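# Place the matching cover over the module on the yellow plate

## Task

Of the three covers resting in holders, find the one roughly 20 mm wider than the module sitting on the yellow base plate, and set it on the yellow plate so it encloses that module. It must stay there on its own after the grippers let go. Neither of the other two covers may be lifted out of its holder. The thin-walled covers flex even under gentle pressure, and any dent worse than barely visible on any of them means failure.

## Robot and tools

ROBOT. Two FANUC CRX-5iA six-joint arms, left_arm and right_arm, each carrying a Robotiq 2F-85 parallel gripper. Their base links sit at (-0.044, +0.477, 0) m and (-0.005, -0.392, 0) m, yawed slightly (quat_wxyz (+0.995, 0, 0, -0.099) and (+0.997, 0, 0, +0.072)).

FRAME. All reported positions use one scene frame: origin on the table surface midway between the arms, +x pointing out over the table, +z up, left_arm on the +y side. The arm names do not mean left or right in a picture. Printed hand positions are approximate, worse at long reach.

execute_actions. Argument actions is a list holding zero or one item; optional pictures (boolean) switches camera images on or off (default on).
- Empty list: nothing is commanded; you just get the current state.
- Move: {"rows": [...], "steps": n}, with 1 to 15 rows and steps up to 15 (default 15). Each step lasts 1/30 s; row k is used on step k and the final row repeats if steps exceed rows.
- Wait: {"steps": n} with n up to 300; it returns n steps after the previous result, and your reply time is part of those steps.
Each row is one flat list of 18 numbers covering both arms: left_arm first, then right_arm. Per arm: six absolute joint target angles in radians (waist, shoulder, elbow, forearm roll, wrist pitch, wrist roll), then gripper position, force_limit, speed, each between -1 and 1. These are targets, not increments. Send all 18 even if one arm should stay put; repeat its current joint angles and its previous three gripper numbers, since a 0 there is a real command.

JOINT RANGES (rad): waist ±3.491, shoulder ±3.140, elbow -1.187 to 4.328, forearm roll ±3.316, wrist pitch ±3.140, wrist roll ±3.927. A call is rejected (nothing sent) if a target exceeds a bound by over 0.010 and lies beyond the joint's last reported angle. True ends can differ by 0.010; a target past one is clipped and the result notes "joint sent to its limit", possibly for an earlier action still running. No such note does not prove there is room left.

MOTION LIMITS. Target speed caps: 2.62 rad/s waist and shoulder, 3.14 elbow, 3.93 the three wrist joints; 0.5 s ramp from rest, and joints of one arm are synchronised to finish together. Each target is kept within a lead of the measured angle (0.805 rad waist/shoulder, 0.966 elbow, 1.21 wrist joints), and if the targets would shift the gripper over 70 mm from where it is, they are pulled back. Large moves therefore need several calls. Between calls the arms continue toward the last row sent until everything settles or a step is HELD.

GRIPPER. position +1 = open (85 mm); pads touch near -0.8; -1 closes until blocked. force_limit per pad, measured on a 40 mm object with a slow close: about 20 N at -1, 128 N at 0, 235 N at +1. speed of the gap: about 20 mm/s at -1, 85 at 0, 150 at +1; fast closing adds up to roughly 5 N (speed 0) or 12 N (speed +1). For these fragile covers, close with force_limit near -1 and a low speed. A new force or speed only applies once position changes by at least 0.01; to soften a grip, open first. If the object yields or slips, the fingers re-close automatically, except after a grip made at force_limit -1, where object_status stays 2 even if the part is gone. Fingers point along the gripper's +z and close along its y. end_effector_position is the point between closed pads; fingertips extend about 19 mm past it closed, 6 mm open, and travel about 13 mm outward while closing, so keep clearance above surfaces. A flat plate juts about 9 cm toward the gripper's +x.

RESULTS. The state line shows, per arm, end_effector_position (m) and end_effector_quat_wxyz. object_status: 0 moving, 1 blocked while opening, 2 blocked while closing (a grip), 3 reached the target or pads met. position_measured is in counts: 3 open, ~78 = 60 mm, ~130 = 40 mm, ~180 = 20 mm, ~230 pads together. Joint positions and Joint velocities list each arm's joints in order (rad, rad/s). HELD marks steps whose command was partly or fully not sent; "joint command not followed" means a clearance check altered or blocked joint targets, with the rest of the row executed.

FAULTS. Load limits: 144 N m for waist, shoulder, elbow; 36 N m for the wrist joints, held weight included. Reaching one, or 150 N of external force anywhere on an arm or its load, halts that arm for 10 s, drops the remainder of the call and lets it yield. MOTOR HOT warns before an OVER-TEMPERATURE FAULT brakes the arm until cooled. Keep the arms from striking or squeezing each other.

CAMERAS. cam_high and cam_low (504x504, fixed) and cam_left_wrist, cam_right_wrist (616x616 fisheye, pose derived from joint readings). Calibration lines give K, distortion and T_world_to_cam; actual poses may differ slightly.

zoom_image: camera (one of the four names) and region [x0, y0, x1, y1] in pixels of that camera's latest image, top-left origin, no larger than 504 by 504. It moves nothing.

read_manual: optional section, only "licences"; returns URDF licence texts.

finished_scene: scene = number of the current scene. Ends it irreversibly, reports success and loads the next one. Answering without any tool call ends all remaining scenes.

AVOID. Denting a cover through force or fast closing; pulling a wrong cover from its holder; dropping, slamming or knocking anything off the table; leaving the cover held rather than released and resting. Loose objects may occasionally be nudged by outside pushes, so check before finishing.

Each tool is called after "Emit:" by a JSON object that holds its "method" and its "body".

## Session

Emit:
{"method": "execute_actions", "body": {"actions": []}}

Scene clock: 0.00 s of 7600.00 s.
left_arm: end_effector_position=(+0.8202, +0.7261, +0.2323) position_measured=3 object_status=3 end_effector_quat_wxyz=(+0.329, -0.033, +0.940, -0.084) | right_arm: end_effector_position=(+0.5194, +0.2151, +0.2722) position_measured=3 object_status=3 end_effector_quat_wxyz=(-0.043, +0.925, +0.368, +0.087)
Joint positions: left_arm=[ 0.765  0.754  0.583  0.583 -0.955 -0.73 ] | right_arm=[ 0.894  0.929  1.296  0.039 -1.746  2.873]
Joint velocities: left_arm=[ 0.     0.     0.001 -0.001  0.001 -0.   ] | right_arm=[-0.     0.     0.     0.     0.    -0.001]
camera_calibration (this result's frames):
cam_left_wrist: T_world_to_cam=[[0.0362282, 0.983973, -0.174601, -0.699553], [0.552069, 0.12593, 0.824234, -0.704796], [0.833011, -0.126252, -0.538659, -0.314906], [0, 0, 0, 1]] pos_world=[0.67676, 0.737339, 0.289148]
cam_right_wrist: T_world_to_cam=[[0.727837, -0.68438, -0.0433166, -0.218681], [-0.682726, -0.729106, 0.0478508, 0.531157], [-0.0643306, -0.00525429, -0.997915, 0.453218], [0, 0, 0, 1]] pos_world=[0.550955, 0.239991, 0.417384]

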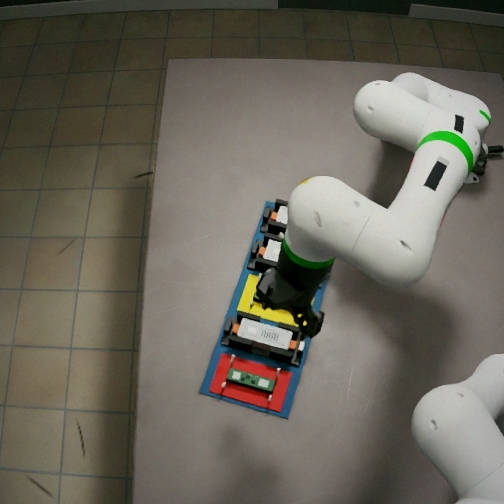

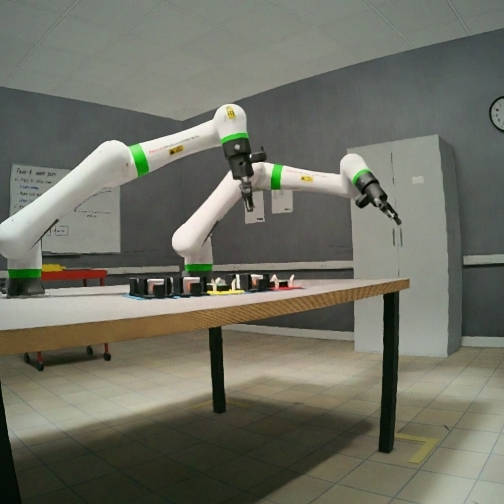

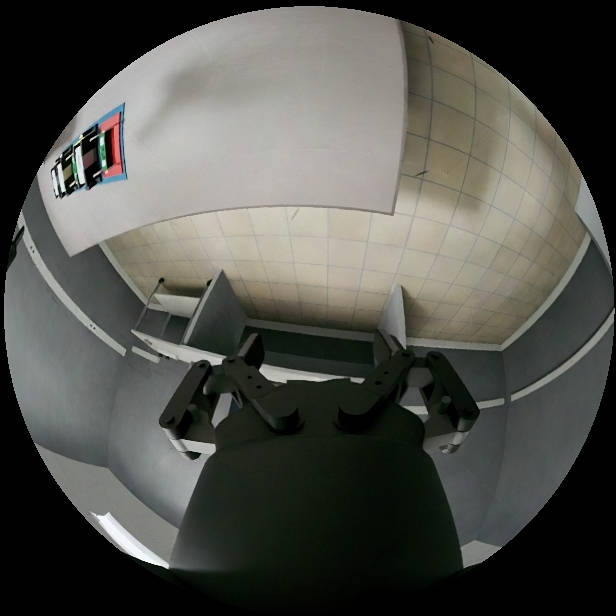

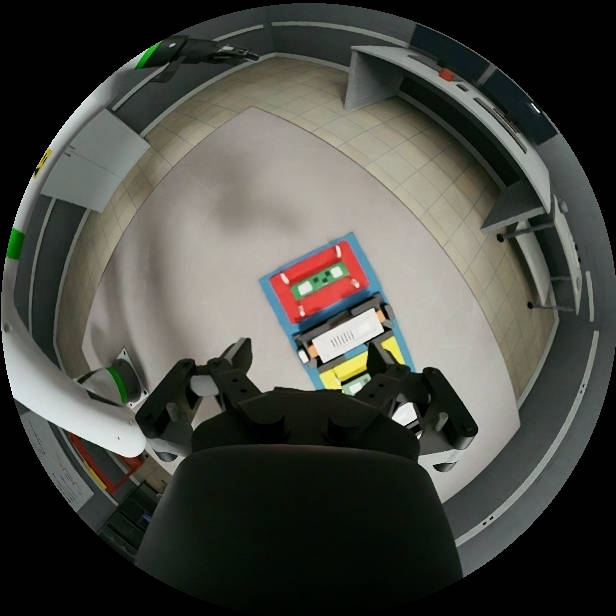

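Emit:
{"method": "execute_actions", "body": {"actions": [{"rows":[[0.765,0.754,0.583,0.583,-0.955,-0.73,1,0,0,0.744,0.13,0.204,0,-1.645,-1.14,1,0,0]]}], "pictures": false}}

Emit:
{"method": "execute_actions", "body": {"actions": [{"rows":[[0.765,0.754,0.583,0.583,-0.955,-0.73,1,0,0,0.744,0.13,0.204,0,-1.645,-1.14,1,0,0]]}], "pictures": false}}

Emit:
{"method": "execute_actions", "body": {"actions": [{"steps":45}]}}

Scene clock: 2.87 s of 7600.00 s.
left_arm: end_effector_position=(+0.8202, +0.7260, +0.2324) position_measured=3 object_status=3 end_effector_quat_wxyz=(+0.329, -0.033, +0.940, -0.084) | right_arm: end_effector_position=(+0.4914, +0.0911, +0.3171) position_measured=3 object_status=3 end_effector_quat_wxyz=(-0.042, +0.998, +0.031, +0.044)
Joint positions: left_arm=[ 0.765  0.754  0.583  0.583 -0.955 -0.73 ] | right_arm=[ 0.828  0.579  0.831  0.022 -1.702  2.235]
Joint velocities: left_arm=[-0.001 -0.    -0.    -0.002  0.001  0.   ] | right_arm=[-0.145 -0.772 -1.074 -0.037  0.096 -1.849]
Steps of this call (steps 1 to 71: nothing new was sent; steps 72 to 86: all 15 steps of this action). Readings (joint positions | what the end effector reports):
72: left_arm=[0.765 0.754 0.583 0.583 -0.955 -0.730] | right_arm=[0.894 0.929 1.295 0.039 -1.746 2.872] | left_arm position_measured=3 object_status=3 | right_arm position_measured=3 object_status=3
73: left_arm=[0.765 0.754 0.583 0.583 -0.955 -0.730] | right_arm=[0.893 0.924 1.289 0.039 -1.745 2.865] | left_arm position_measured=3 object_status=3 | right_arm position_measured=3 object_status=3
75: left_arm=[0.765 0.754 0.583 0.583 -0.955 -0.730] | right_arm=[0.888 0.898 1.257 0.038 -1.742 2.825] | left_arm position_measured=3 object_status=3 | right_arm position_measured=3 object_status=3
79: left_arm=[0.765 0.754 0.583 0.583 -0.955 -0.730] | right_arm=[0.866 0.782 1.113 0.032 -1.727 2.644] | left_arm position_measured=3 object_status=3 | right_arm position_measured=3 object_status=3
86: the state above

Scene clock: 3.37 s of 7600.00 s.
left_arm: end_effector_position=(+0.8202, +0.7259, +0.2324) position_measured=3 object_status=3 end_effector_quat_wxyz=(+0.329, -0.033, +0.940, -0.084) | right_arm: end_effector_position=(+0.4341, -0.0405, +0.3134) position_measured=3 object_status=3 end_effector_quat_wxyz=(-0.018, +0.820, -0.572, +0.004)
Joint positions: left_arm=[ 0.765  0.754  0.583  0.583 -0.955 -0.73 ] | right_arm=[ 0.77   0.268  0.396  0.007 -1.662  1.012]
Joint velocities: left_arm=[ 0.    -0.     0.     0.001  0.    -0.   ] | right_arm=[-0.086 -0.46  -0.64  -0.023  0.058 -3.227]
Steps of this call (steps 1 to 15: all 15 steps of this action). Readings (joint positions | what the end effector reports):
1: left_arm=[0.765 0.754 0.583 0.583 -0.955 -0.730] | right_arm=[0.823 0.553 0.795 0.021 -1.698 2.172] | left_arm position_measured=3 object_status=3 | right_arm position_measured=3 object_status=3
2: left_arm=[0.765 0.754 0.583 0.583 -0.955 -0.730] | right_arm=[0.819 0.528 0.760 0.020 -1.695 2.106] | left_arm position_measured=3 object_status=3 | right_arm position_measured=3 object_status=3
4: left_arm=[0.765 0.754 0.583 0.583 -0.955 -0.730] | right_arm=[0.810 0.481 0.693 0.017 -1.689 1.969] | left_arm position_measured=3 object_status=3 | right_arm position_measured=3 object_status=3
8: left_arm=[0.765 0.754 0.583 0.583 -0.955 -0.730] | right_arm=[0.793 0.394 0.572 0.013 -1.678 1.667] | left_arm position_measured=3 object_status=3 | right_arm position_measured=3 object_status=3
15: the state above

Scene clock: 4.87 s of 7600.00 s.
left_arm: end_effector_position=(+0.8202, +0.7259, +0.2324) position_measured=3 object_status=3 end_effector_quat_wxyz=(+0.329, -0.033, +0.940, -0.084) | right_arm: end_effector_position=(+0.4004, -0.1008, +0.3002) position_measured=3 object_status=3 end_effector_quat_wxyz=(-0.000, +0.126, +0.992, -0.000)
Joint positions: left_arm=[ 0.765  0.754  0.583  0.583 -0.955 -0.73 ] | right_arm=[ 0.744  0.13   0.204 -0.    -1.645 -1.14 ]
Joint velocities: left_arm=[-0.001  0.001 -0.001 -0.001 -0.     0.   ] | right_arm=[ 0.    -0.    -0.    -0.001  0.     0.   ]
Steps of this call (steps 1 to 45: the robot went on to your last target). Readings (joint positions | what the end effector reports):
1: left_arm=[0.765 0.754 0.583 0.583 -0.955 -0.730] | right_arm=[0.767 0.252 0.375 0.006 -1.660 0.899] | left_arm position_measured=3 object_status=3 | right_arm position_measured=3 object_status=3
2: left_arm=[0.765 0.754 0.583 0.583 -0.955 -0.730] | right_arm=[0.764 0.238 0.355 0.005 -1.659 0.780] | left_arm position_measured=3 object_status=3 | right_arm position_measured=3 object_status=3
4: left_arm=[0.765 0.754 0.583 0.583 -0.955 -0.730] | right_arm=[0.759 0.212 0.318 0.004 -1.655 0.535] | left_arm position_measured=3 object_status=3 | right_arm position_measured=3 object_status=3
8: left_arm=[0.765 0.754 0.583 0.583 -0.955 -0.730] | right_arm=[0.753 0.176 0.268 0.002 -1.651 0.038] | left_arm position_measured=3 object_status=3 | right_arm position_measured=3 object_status=3
45: the state above
All arms were judged still, so your last target was given up. Only a new action makes them travel on or press farther. Fingers that are still opening or closing keep moving.
camera_calibration (this result's frames):
cam_left_wrist: T_world_to_cam=[[0.0364662, 0.983986, -0.174475, -0.6996], [0.551885, 0.125723, 0.824388, -0.704647], [0.833122, -0.126353, -0.538463, -0.31489], [0, 0, 0, 1]] pos_world=[0.676738, 0.7372, 0.289284]
cam_right_wrist: T_world_to_cam=[[0.200615, 0.978908, -0.0386349, 0.0303115], [0.952675, -0.185741, 0.240644, -0.439657], [0.228392, -0.0850834, -0.969844, 0.33814], [0, 0, 0, 1]] pos_world=[0.335541, -0.0825647, 0.434915]

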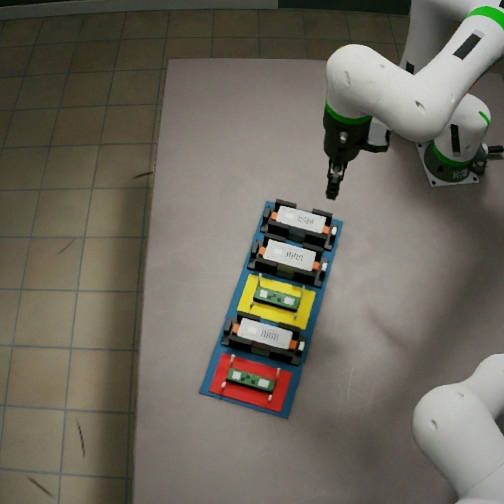

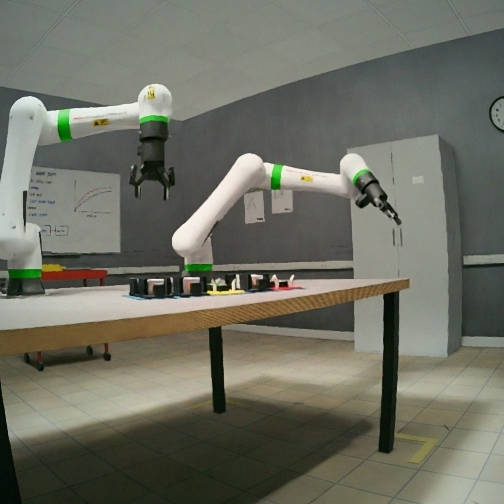

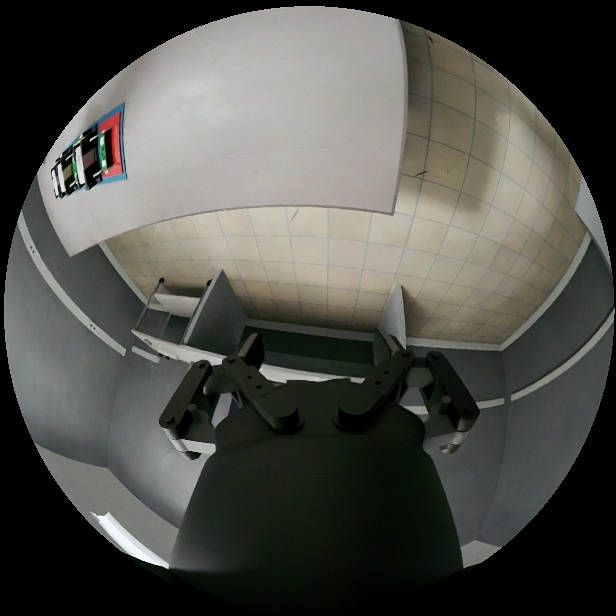

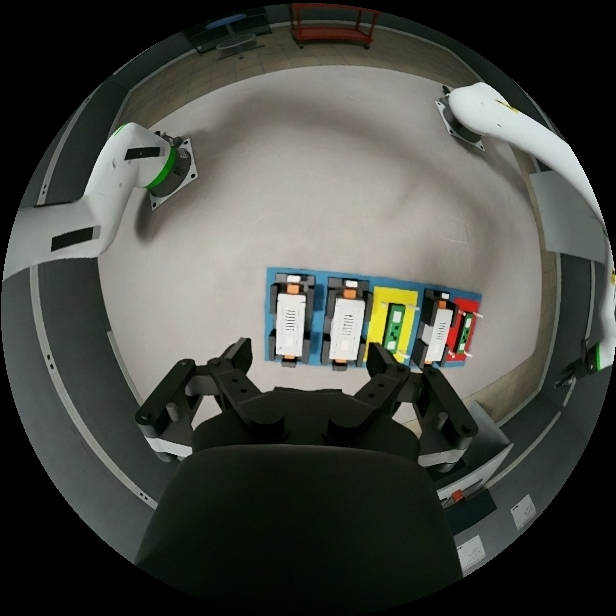

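Emit:
{"method": "zoom_image", "body": {"camera": "cam_high", "region": [180,185,360,425]}}

Emit:
{"method": "zoom_image", "body": {"camera": "cam_right_wrist", "region": [250,250,500,390]}}

Region (180, 185, 360, 425) of cam_high's 504x504 image, scaled by 2.100, with more detail than that image has; it fills the left 378 columns of this view, and the rest is white.

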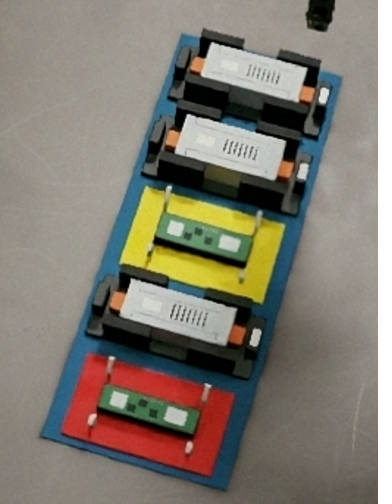

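Region (250, 250, 500, 390) of cam_right_wrist's 616x616 image, scaled by 2.016, with more detail than that image has; it fills the top 282 rows of this view, and the rest is white.

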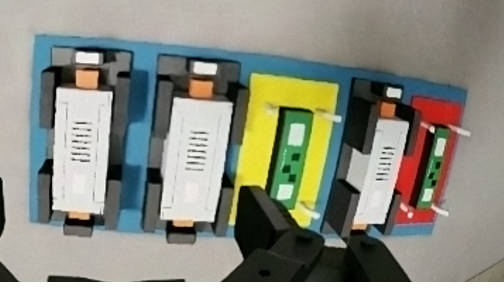

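Emit:
{"method": "execute_actions", "body": {"actions": [{"rows":[[0.765,0.754,0.583,0.583,-0.955,-0.73,1,0,0,0.751,0.553,0.527,0,-1.545,-1.175,1,0,0]]}], "pictures": false}}

Emit:
{"method": "execute_actions", "body": {"actions": [{"steps":20}]}}

Emit:
{"method": "zoom_image", "body": {"camera": "cam_right_wrist", "region": [130,200,530,420]}}

Scene clock: 9.23 s of 7600.00 s.
left_arm: end_effector_position=(+0.8202, +0.7259, +0.2324) position_measured=3 object_status=3 end_effector_quat_wxyz=(+0.329, -0.033, +0.940, -0.084) | right_arm: end_effector_position=(+0.4845, +0.0082, +0.2220) position_measured=3 object_status=3 end_effector_quat_wxyz=(-0.000, +0.137, +0.991, -0.000)
Joint positions: left_arm=[ 0.765  0.754  0.583  0.583 -0.955 -0.73 ] | right_arm=[ 0.75   0.479  0.47  -0.    -1.563 -1.169]
Joint velocities: left_arm=[ 0.    -0.001 -0.001 -0.     0.     0.   ] | right_arm=[ 0.015  0.785  0.591 -0.     0.184 -0.063]
Steps of this call (steps 1 to 90: nothing new was sent; then 0.87 s passed at rest; steps 91 to 105: all 15 steps of this action). Readings (joint positions | what the end effector reports):
91: left_arm=[0.765 0.754 0.583 0.583 -0.955 -0.730] | right_arm=[0.744 0.130 0.204 -0.000 -1.645 -1.140] | left_arm position_measured=3 object_status=3 | right_arm position_measured=3 object_status=3
92: left_arm=[0.765 0.754 0.583 0.583 -0.955 -0.730] | right_arm=[0.744 0.135 0.208 -0.000 -1.644 -1.140] | left_arm position_measured=3 object_status=3 | right_arm position_measured=3 object_status=3
94: left_arm=[0.765 0.754 0.583 0.583 -0.955 -0.730] | right_arm=[0.744 0.161 0.228 -0.000 -1.637 -1.143] | left_arm position_measured=3 object_status=3 | right_arm position_measured=3 object_status=3
98: left_arm=[0.765 0.754 0.583 0.583 -0.955 -0.730] | right_arm=[0.746 0.274 0.314 -0.000 -1.611 -1.152] | left_arm position_measured=3 object_status=3 | right_arm position_measured=3 object_status=3
105: the state above

Scene clock: 9.90 s of 7600.00 s.
left_arm: end_effector_position=(+0.8202, +0.7259, +0.2324) position_measured=3 object_status=3 end_effector_quat_wxyz=(+0.329, -0.033, +0.940, -0.084) | right_arm: end_effector_position=(+0.5005, +0.0294, +0.1996) position_measured=3 object_status=3 end_effector_quat_wxyz=(-0.000, +0.140, +0.990, -0.000)
Joint positions: left_arm=[ 0.765  0.754  0.583  0.583 -0.955 -0.73 ] | right_arm=[ 0.751  0.553  0.527 -0.    -1.545 -1.175]
Joint velocities: left_arm=[ 0.001 -0.     0.    -0.     0.001 -0.   ] | right_arm=[ 0.001  0.001  0.    -0.001  0.     0.001]
Steps of this call (steps 1 to 20: the robot went on to your last target). Readings (joint positions | what the end effector reports):
1: left_arm=[0.765 0.754 0.583 0.583 -0.955 -0.730] | right_arm=[0.750 0.503 0.489 -0.000 -1.557 -1.171] | left_arm position_measured=3 object_status=3 | right_arm position_measured=3 object_status=3
2: left_arm=[0.765 0.754 0.583 0.583 -0.955 -0.730] | right_arm=[0.751 0.523 0.504 -0.000 -1.552 -1.173] | left_arm position_measured=3 object_status=3 | right_arm position_measured=3 object_status=3
4: left_arm=[0.765 0.754 0.583 0.583 -0.955 -0.730] | right_arm=[0.751 0.548 0.523 -0.000 -1.546 -1.175] | left_arm position_measured=3 object_status=3 | right_arm position_measured=3 object_status=3
8: left_arm=[0.765 0.754 0.583 0.583 -0.955 -0.730] | right_arm=[0.751 0.553 0.527 -0.000 -1.545 -1.175] | left_arm position_measured=3 object_status=3 | right_arm position_measured=3 object_status=3
20: the state above
camera_calibration (this result's frames):
cam_left_wrist: T_world_to_cam=[[0.0364664, 0.983986, -0.174475, -0.6996], [0.551885, 0.125723, 0.824388, -0.704647], [0.833122, -0.126353, -0.538463, -0.31489], [0, 0, 0, 1]] pos_world=[0.676738, 0.7372, 0.289284]
cam_right_wrist: T_world_to_cam=[[0.227938, 0.972911, -0.0385755, -0.13456], [0.947099, -0.212349, 0.240648, -0.483076], [0.225938, -0.0913877, -0.969846, 0.230213], [0, 0, 0, 1]] pos_world=[0.436178, 0.0493725, 0.334332]

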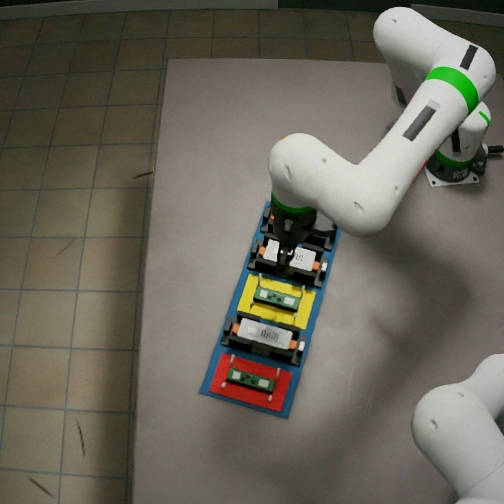

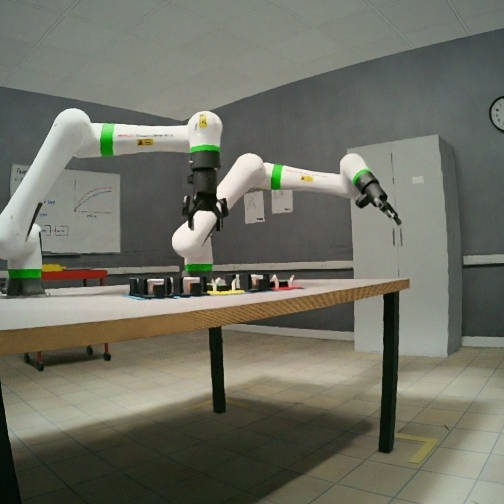

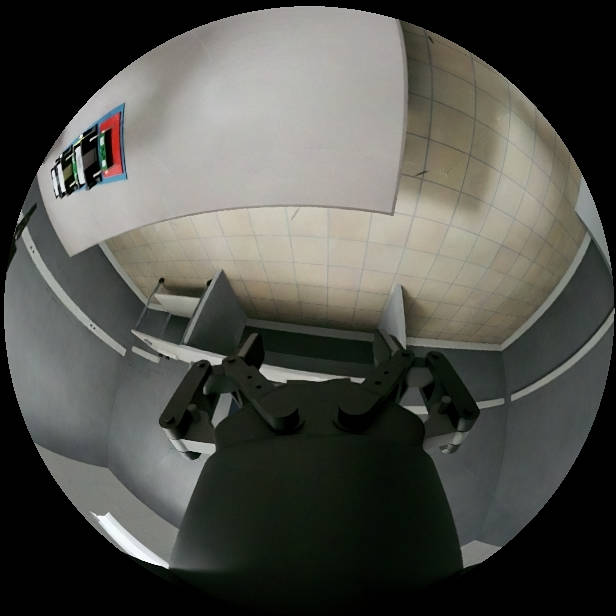

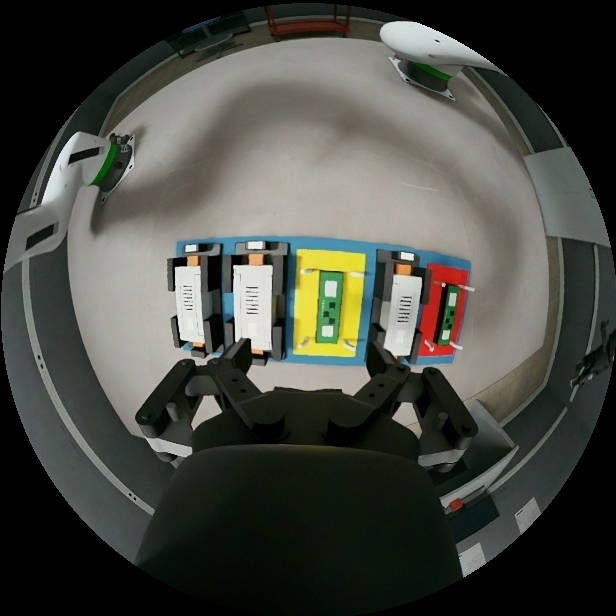

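Region (130, 200, 530, 420) of cam_right_wrist's 616x616 image, scaled by 1.260, with more detail than that image has; it fills the top 277 rows of this view, and the rest is white.

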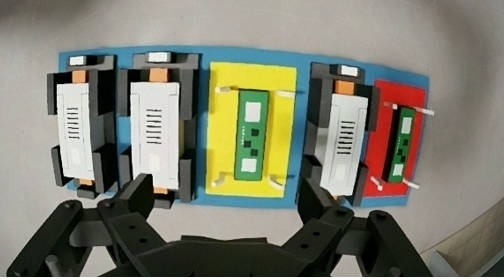

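Emit:
{"method": "zoom_image", "body": {"camera": "cam_right_wrist", "region": [160,230,300,370]}}

Emit:
{"method": "zoom_image", "body": {"camera": "cam_right_wrist", "region": [290,230,430,370]}}

Region (160, 230, 300, 370) of cam_right_wrist's 616x616 image, scaled by 3.600, with more detail than that image has.

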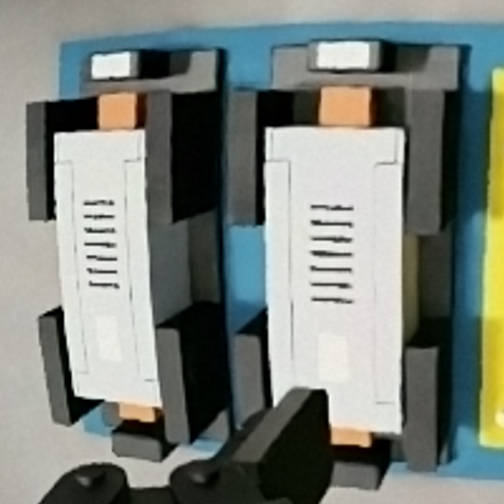

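Region (290, 230, 430, 370) of cam_right_wrist's 616x616 image, scaled by 3.600, with more detail than that image has.

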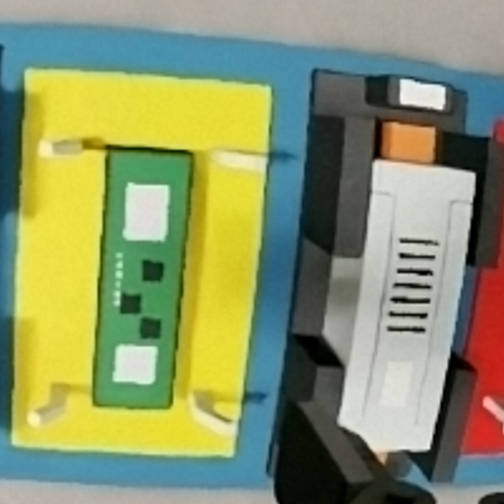

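Emit:
{"method": "zoom_image", "body": {"camera": "cam_low", "region": [120,265,310,305]}}

Emit:
{"method": "zoom_image", "body": {"camera": "cam_high", "region": [240,195,350,295]}}

Region (120, 265, 310, 305) of cam_low's 504x504 image, scaled by 2.653, with more detail than that image has; it fills the top 106 rows of this view, and the rest is white.

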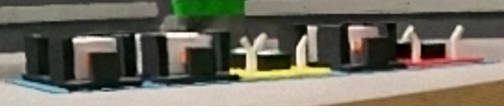

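Region (240, 195, 350, 295) of cam_high's 504x504 image, scaled by 4.582, with more detail than that image has; it fills the top 458 rows of this view, and the rest is white.

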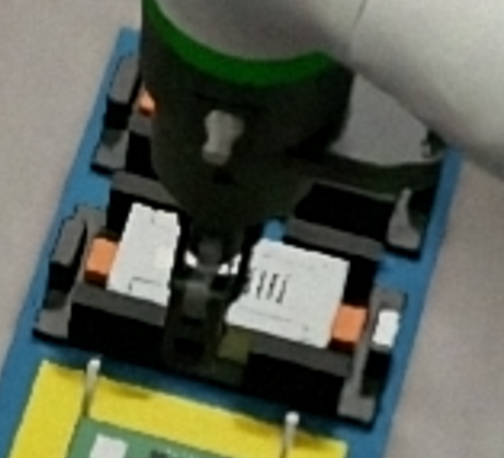

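Emit:
{"method": "execute_actions", "body": {"actions": [{"rows":[[0.765,0.754,0.583,0.583,-0.955,-0.73,1,0,0,0.791,0.33,-0.001,0,-1.24,-1.235,1,0,0]]}], "pictures": false}}

Emit:
{"method": "execute_actions", "body": {"actions": [{"steps":20}]}}

Emit:
{"method": "zoom_image", "body": {"camera": "cam_right_wrist", "region": [200,230,420,420]}}

Scene clock: 15.83 s of 7600.00 s.
left_arm: end_effector_position=(+0.8202, +0.7259, +0.2324) position_measured=3 object_status=3 end_effector_quat_wxyz=(+0.329, -0.033, +0.940, -0.084) | right_arm: end_effector_position=(+0.4298, -0.0270, +0.1197) position_measured=3 object_status=3 end_effector_quat_wxyz=(-0.000, +0.149, +0.989, -0.000)
Joint positions: left_arm=[ 0.765  0.754  0.583  0.583 -0.955 -0.73 ] | right_arm=[ 0.787  0.353  0.054  0.    -1.272 -1.229]
Joint velocities: left_arm=[-0.001  0.    -0.    -0.001 -0.001  0.   ] | right_arm=[ 0.059 -0.335 -0.789 -0.001  0.455 -0.089]
Steps of this call (steps 1 to 15: the robot went on to your last target; steps 16 to 90: nothing new was sent; then 2.43 s passed at rest; steps 91 to 105: all 15 steps of this action). Readings (joint positions | what the end effector reports):
91: left_arm=[0.765 0.754 0.583 0.583 -0.955 -0.730] | right_arm=[0.751 0.553 0.527 0.000 -1.545 -1.175] | left_arm position_measured=3 object_status=3 | right_arm position_measured=3 object_status=3
92: left_arm=[0.765 0.754 0.583 0.583 -0.955 -0.730] | right_arm=[0.751 0.551 0.521 0.000 -1.541 -1.176] | left_arm position_measured=3 object_status=3 | right_arm position_measured=3 object_status=3
94: left_arm=[0.765 0.754 0.583 0.583 -0.955 -0.730] | right_arm=[0.754 0.537 0.489 0.000 -1.523 -1.179] | left_arm position_measured=3 object_status=3 | right_arm position_measured=3 object_status=3
98: left_arm=[0.765 0.754 0.583 0.583 -0.955 -0.730] | right_arm=[0.765 0.475 0.342 0.000 -1.438 -1.196] | left_arm position_measured=3 object_status=3 | right_arm position_measured=3 object_status=3
105: the state above

Scene clock: 16.50 s of 7600.00 s.
left_arm: end_effector_position=(+0.8202, +0.7259, +0.2324) position_measured=3 object_status=3 end_effector_quat_wxyz=(+0.329, -0.033, +0.940, -0.084) | right_arm: end_effector_position=(+0.4205, -0.0358, +0.1100) position_measured=3 object_status=3 end_effector_quat_wxyz=(-0.000, +0.150, +0.989, -0.000)
Joint positions: left_arm=[ 0.765  0.754  0.583  0.583 -0.955 -0.73 ] | right_arm=[ 0.791  0.33  -0.001 -0.    -1.24  -1.235]
Joint velocities: left_arm=[-0.    -0.    -0.     0.001  0.001 -0.   ] | right_arm=[-0.001 -0.    -0.     0.001  0.    -0.001]
Steps of this call (steps 1 to 20: the robot went on to your last target). Readings (joint positions | what the end effector reports):
1: left_arm=[0.765 0.754 0.583 0.583 -0.955 -0.730] | right_arm=[0.789 0.343 0.030 0.000 -1.258 -1.231] | left_arm position_measured=3 object_status=3 | right_arm position_measured=3 object_status=3
2: left_arm=[0.765 0.754 0.583 0.583 -0.955 -0.730] | right_arm=[0.790 0.336 0.014 0.000 -1.248 -1.233] | left_arm position_measured=3 object_status=3 | right_arm position_measured=3 object_status=3
4: left_arm=[0.765 0.754 0.583 0.583 -0.955 -0.730] | right_arm=[0.791 0.330 -0.000 -0.000 -1.241 -1.235] | left_arm position_measured=3 object_status=3 | right_arm position_measured=3 object_status=3
8: left_arm=[0.765 0.754 0.583 0.583 -0.955 -0.730] | right_arm=[0.791 0.330 -0.001 -0.000 -1.240 -1.235] | left_arm position_measured=3 object_status=3 | right_arm position_measured=3 object_status=3
20: the state above
camera_calibration (this result's frames):
cam_left_wrist: T_world_to_cam=[[0.036466, 0.983986, -0.174475, -0.6996], [0.551885, 0.125723, 0.824389, -0.704647], [0.833122, -0.126352, -0.538463, -0.31489], [0, 0, 0, 1]] pos_world=[0.676738, 0.7372, 0.289284]
cam_right_wrist: T_world_to_cam=[[0.247355, 0.968154, -0.0386516, -0.0647118], [0.942664, -0.231235, 0.240656, -0.398329], [0.224055, -0.095963, -0.969841, 0.15606], [0, 0, 0, 1]] pos_world=[0.356531, -0.0144806, 0.244712]

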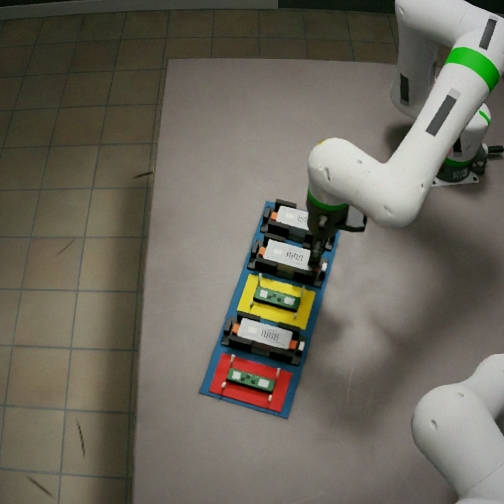

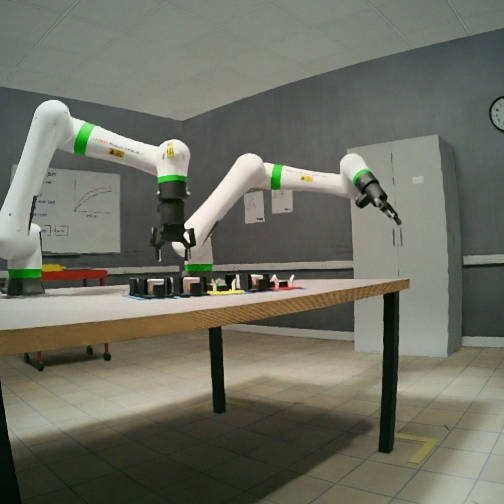

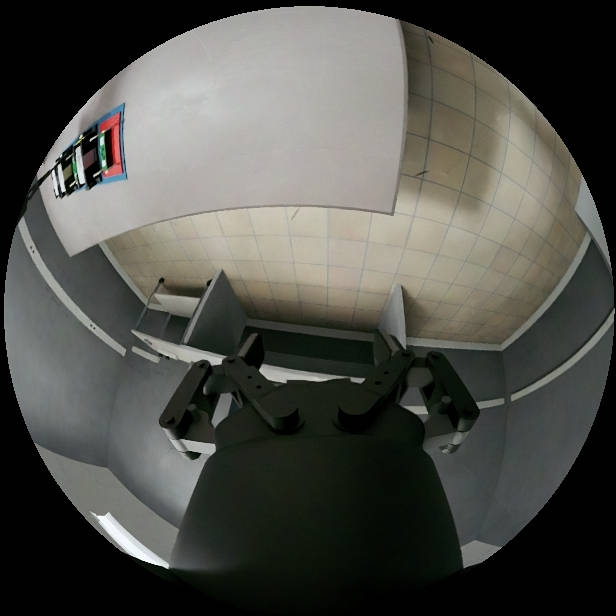

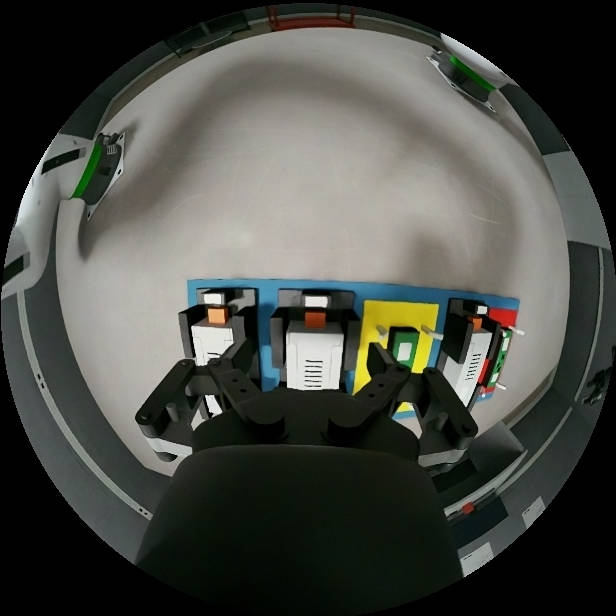

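Region (200, 230, 420, 420) of cam_right_wrist's 616x616 image, scaled by 2.291, with more detail than that image has; it fills the top 435 rows of this view, and the rest is white.

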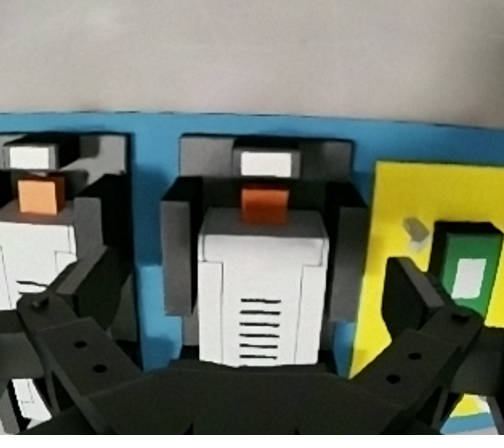

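Emit:
{"method": "execute_actions", "body": {"actions": [{"rows":[[0.765,0.754,0.583,0.583,-0.955,-0.73,1,0,0,0.818,0.3375,-0.053,0,-1.18,-1.262,-0.15,-0.5,0]]}], "pictures": false}}

Emit:
{"method": "execute_actions", "body": {"actions": [{"steps":12}]}}

Emit:
{"method": "zoom_image", "body": {"camera": "cam_right_wrist", "region": [200,250,420,440]}}

Emit:
{"method": "zoom_image", "body": {"camera": "cam_low", "region": [120,230,240,305]}}

Scene clock: 20.00 s of 7600.00 s.
left_arm: end_effector_position=(+0.8202, +0.7259, +0.2324) position_measured=3 object_status=3 end_effector_quat_wxyz=(+0.329, -0.033, +0.940, -0.084) | right_arm: end_effector_position=(+0.4073, -0.0293, +0.0850) position_measured=96 object_status=0 end_effector_quat_wxyz=(+0.000, +0.150, +0.989, +0.000)
Joint positions: left_arm=[ 0.765  0.754  0.583  0.583 -0.955 -0.73 ] | right_arm=[ 0.818  0.337 -0.053 -0.    -1.18  -1.262]
Joint velocities: left_arm=[ 0.001  0.    -0.    -0.     0.     0.001] | right_arm=[ 0.    -0.    -0.     0.    -0.    -0.001]
Steps of this call (steps 1 to 15: the robot went on to your last target; steps 16 to 90: nothing new was sent; steps 91 to 105: all 15 steps of this action). Readings (joint positions | what the end effector reports):
91: left_arm=[0.765 0.754 0.583 0.583 -0.955 -0.730] | right_arm=[0.791 0.330 -0.002 -0.000 -1.239 -1.235] | left_arm position_measured=3 object_status=3 | right_arm position_measured=3 object_status=0
92: left_arm=[0.765 0.754 0.583 0.583 -0.955 -0.730] | right_arm=[0.794 0.330 -0.007 -0.000 -1.232 -1.238] | left_arm position_measured=3 object_status=3 | right_arm position_measured=5 object_status=0
94: left_arm=[0.765 0.754 0.583 0.583 -0.955 -0.730] | right_arm=[0.809 0.334 -0.035 -0.000 -1.201 -1.253] | left_arm position_measured=3 object_status=3 | right_arm position_measured=15 object_status=0
98: left_arm=[0.765 0.754 0.583 0.583 -0.955 -0.730] | right_arm=[0.818 0.337 -0.053 -0.000 -1.180 -1.262] | left_arm position_measured=3 object_status=3 | right_arm position_measured=44 object_status=0
105: the state above

Scene clock: 20.40 s of 7600.00 s.
left_arm: end_effector_position=(+0.8202, +0.7259, +0.2324) position_measured=3 object_status=3 end_effector_quat_wxyz=(+0.329, -0.033, +0.940, -0.084) | right_arm: end_effector_position=(+0.4073, -0.0293, +0.0850) position_measured=148 object_status=0 end_effector_quat_wxyz=(+0.000, +0.150, +0.989, +0.000)
Joint positions: left_arm=[ 0.765  0.754  0.583  0.583 -0.955 -0.73 ] | right_arm=[ 0.818  0.337 -0.053  0.    -1.18  -1.262]
Joint velocities: left_arm=[ 0.    -0.    -0.001  0.    -0.     0.   ] | right_arm=[ 0.  0. -0. -0.  0.  0.]
Steps of this call (steps 1 to 12: the robot went on to your last target). Readings (joint positions | what the end effector reports):
1: left_arm=[0.765 0.754 0.583 0.583 -0.955 -0.730] | right_arm=[0.818 0.337 -0.053 -0.000 -1.180 -1.262] | left_arm position_measured=3 object_status=3 | right_arm position_measured=104 object_status=0
2: left_arm=[0.765 0.754 0.583 0.583 -0.955 -0.730] | right_arm=[0.818 0.337 -0.053 -0.000 -1.180 -1.262] | left_arm position_measured=3 object_status=3 | right_arm position_measured=111 object_status=0
4: left_arm=[0.765 0.754 0.583 0.583 -0.955 -0.730] | right_arm=[0.818 0.337 -0.053 -0.000 -1.180 -1.262] | left_arm position_measured=3 object_status=3 | right_arm position_measured=127 object_status=0
8: left_arm=[0.765 0.754 0.583 0.583 -0.955 -0.730] | right_arm=[0.818 0.337 -0.053 -0.000 -1.180 -1.262] | left_arm position_measured=3 object_status=3 | right_arm position_measured=146 object_status=0
12: the state above
camera_calibration (this result's frames):
cam_left_wrist: T_world_to_cam=[[0.0364662, 0.983986, -0.174475, -0.6996], [0.551885, 0.125723, 0.824388, -0.704647], [0.833122, -0.126352, -0.538463, -0.31489], [0, 0, 0, 1]] pos_world=[0.676738, 0.7372, 0.289284]
cam_right_wrist: T_world_to_cam=[[0.247366, 0.96817, -0.0381768, -0.068708], [0.942592, -0.231334, 0.240841, -0.378386], [0.224343, -0.095561, -0.969813, 0.135344], [0, 0, 0, 1]] pos_world=[0.343297, -0.00807916, 0.219766]

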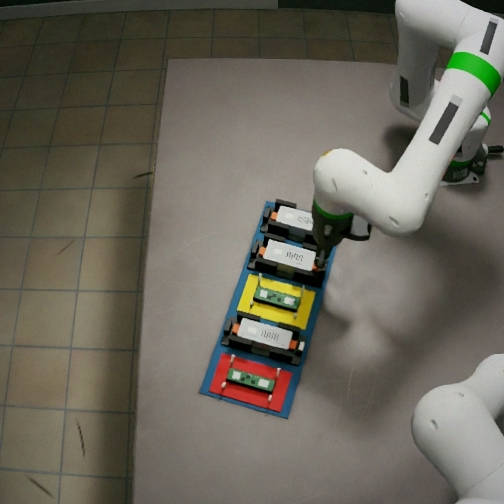

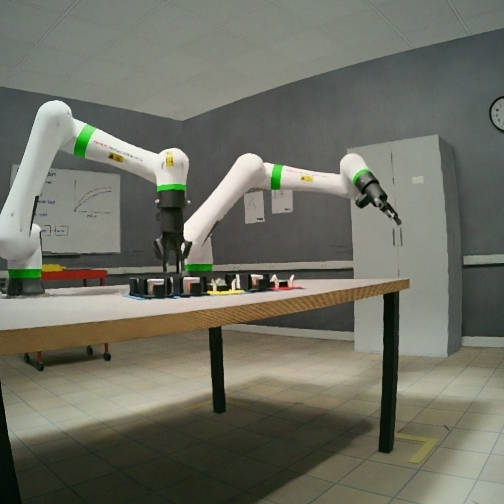

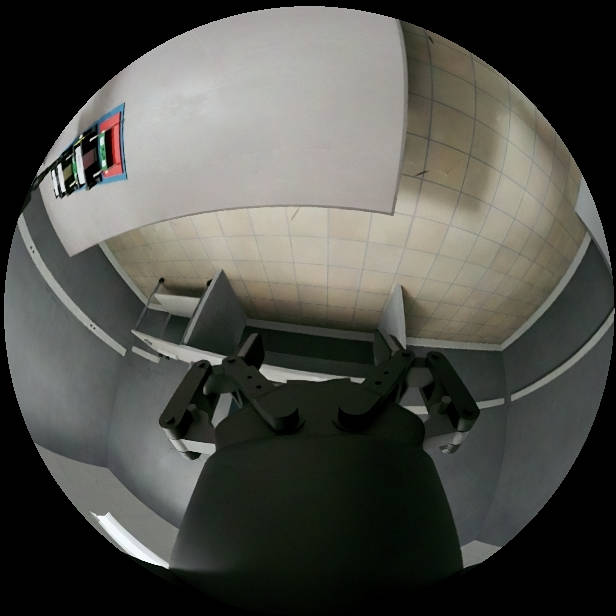

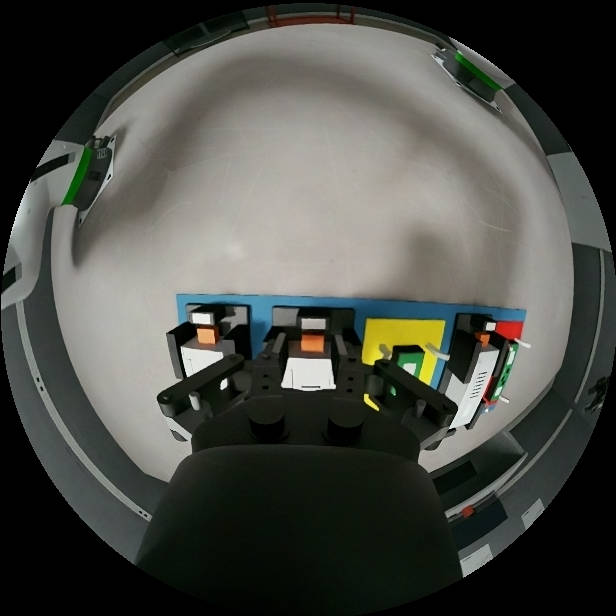

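Region (200, 250, 420, 440) of cam_right_wrist's 616x616 image, scaled by 2.291, with more detail than that image has; it fills the top 435 rows of this view, and the rest is white.

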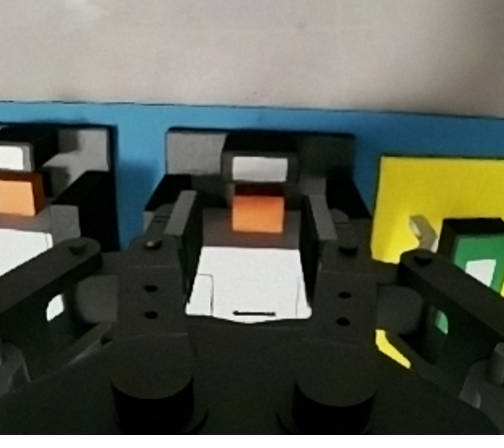

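Region (120, 230, 240, 305) of cam_low's 504x504 image, scaled by 4.200, with more detail than that image has; it fills the top 315 rows of this view, and the rest is white.

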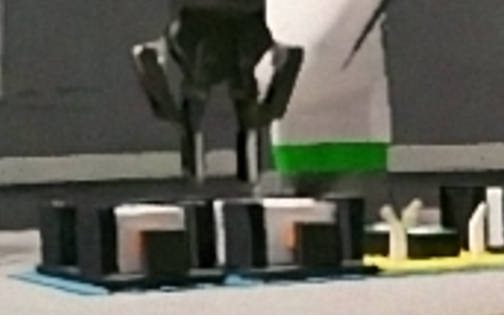

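Emit:
{"method": "execute_actions", "body": {"actions": [{"rows":[[0.765,0.754,0.583,0.583,-0.955,-0.73,1,0,0,0.8257,0.3505,-0.069,0,-1.151,-1.27,-0.15,-0.5,0]]}]}}

Emit:
{"method": "zoom_image", "body": {"camera": "cam_right_wrist", "region": [230,280,390,420]}}

Emit:
{"method": "zoom_image", "body": {"camera": "cam_high", "region": [270,220,350,290]}}

Scene clock: 26.20 s of 7600.00 s.
left_arm: end_effector_position=(+0.8202, +0.7259, +0.2324) position_measured=3 object_status=3 end_effector_quat_wxyz=(+0.329, -0.033, +0.940, -0.084) | right_arm: end_effector_position=(+0.4045, -0.0261, +0.0718) position_measured=148 object_status=3 end_effector_quat_wxyz=(+0.000, +0.150, +0.989, +0.000)
Joint positions: left_arm=[ 0.765  0.754  0.583  0.583 -0.955 -0.73 ] | right_arm=[ 0.826  0.35  -0.069  0.    -1.151 -1.27 ]
Joint velocities: left_arm=[ 0.     0.     0.     0.    -0.001  0.   ] | right_arm=[ 0.  0. -0. -0. -0. -0.]
Steps of this call (steps 1 to 15: the robot went on to your last target; steps 16 to 90: nothing new was sent; then 2.30 s passed at rest; steps 91 to 105: all 15 steps of this action). Readings (joint positions | what the end effector reports):
91: left_arm=[0.765 0.754 0.583 0.583 -0.955 -0.730] | right_arm=[0.818 0.338 -0.053 0.000 -1.179 -1.262] | left_arm position_measured=3 object_status=3 | right_arm position_measured=148 object_status=3
92: left_arm=[0.765 0.754 0.583 0.583 -0.955 -0.730] | right_arm=[0.820 0.341 -0.057 0.000 -1.172 -1.264] | left_arm position_measured=3 object_status=3 | right_arm position_measured=148 object_status=3
94: left_arm=[0.765 0.754 0.583 0.583 -0.955 -0.730] | right_arm=[0.825 0.349 -0.067 0.000 -1.155 -1.269] | left_arm position_measured=3 object_status=3 | right_arm position_measured=148 object_status=3
98: left_arm=[0.765 0.754 0.583 0.583 -0.955 -0.730] | right_arm=[0.826 0.350 -0.069 0.000 -1.151 -1.270] | left_arm position_measured=3 object_status=3 | right_arm position_measured=148 object_status=3
105: the state above
camera_calibration (this result's frames):
cam_left_wrist: T_world_to_cam=[[0.0364662, 0.983986, -0.174475, -0.6996], [0.551885, 0.125723, 0.824389, -0.704647], [0.833122, -0.126352, -0.538463, -0.31489], [0, 0, 0, 1]] pos_world=[0.676738, 0.7372, 0.289284]
cam_right_wrist: T_world_to_cam=[[0.247659, 0.968095, -0.0381642, -0.0717993], [0.94252, -0.231621, 0.240848, -0.371836], [0.224325, -0.0956187, -0.969812, 0.123426], [0, 0, 0, 1]] pos_world=[0.340557, -0.00481475, 0.206516]

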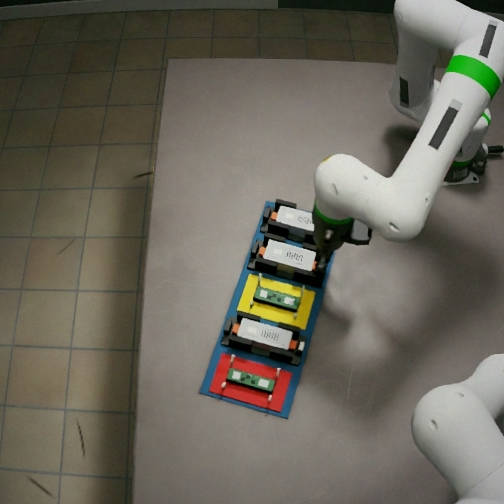

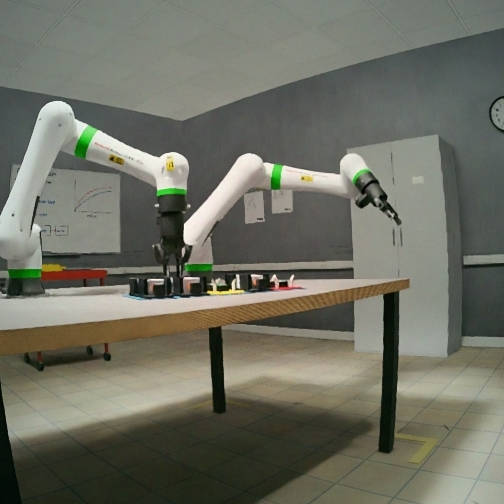

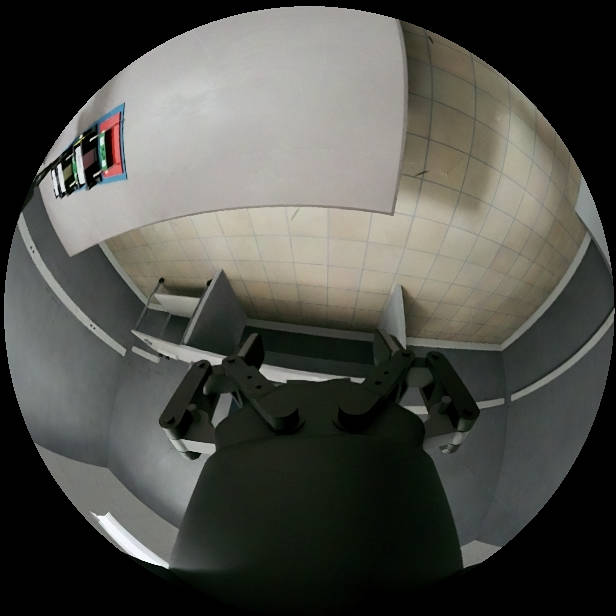

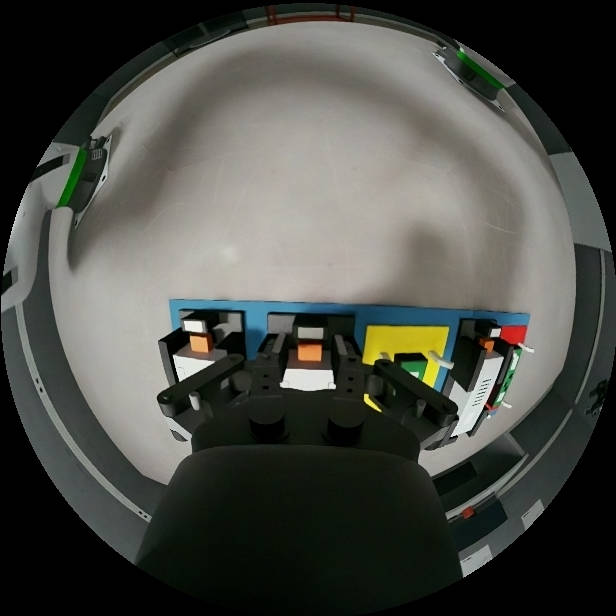

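Region (230, 280, 390, 420) of cam_right_wrist's 616x616 image, scaled by 3.150, with more detail than that image has; it fills the top 441 rows of this view, and the rest is white.

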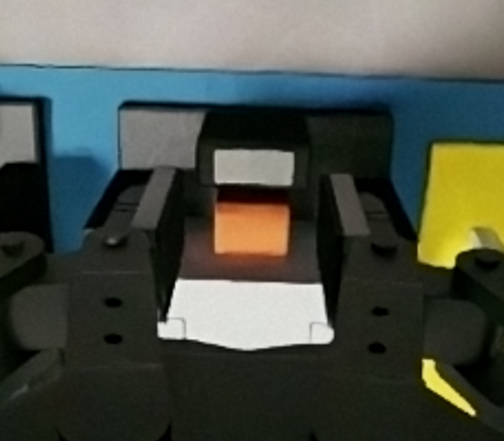

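Region (270, 220, 350, 290) of cam_high's 504x504 image, scaled by 6.300, with more detail than that image has; it fills the top 441 rows of this view, and the rest is white.

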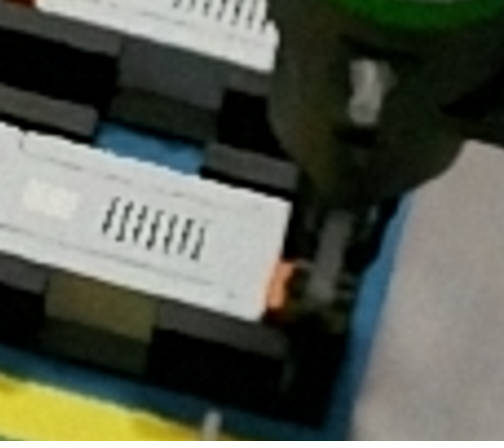

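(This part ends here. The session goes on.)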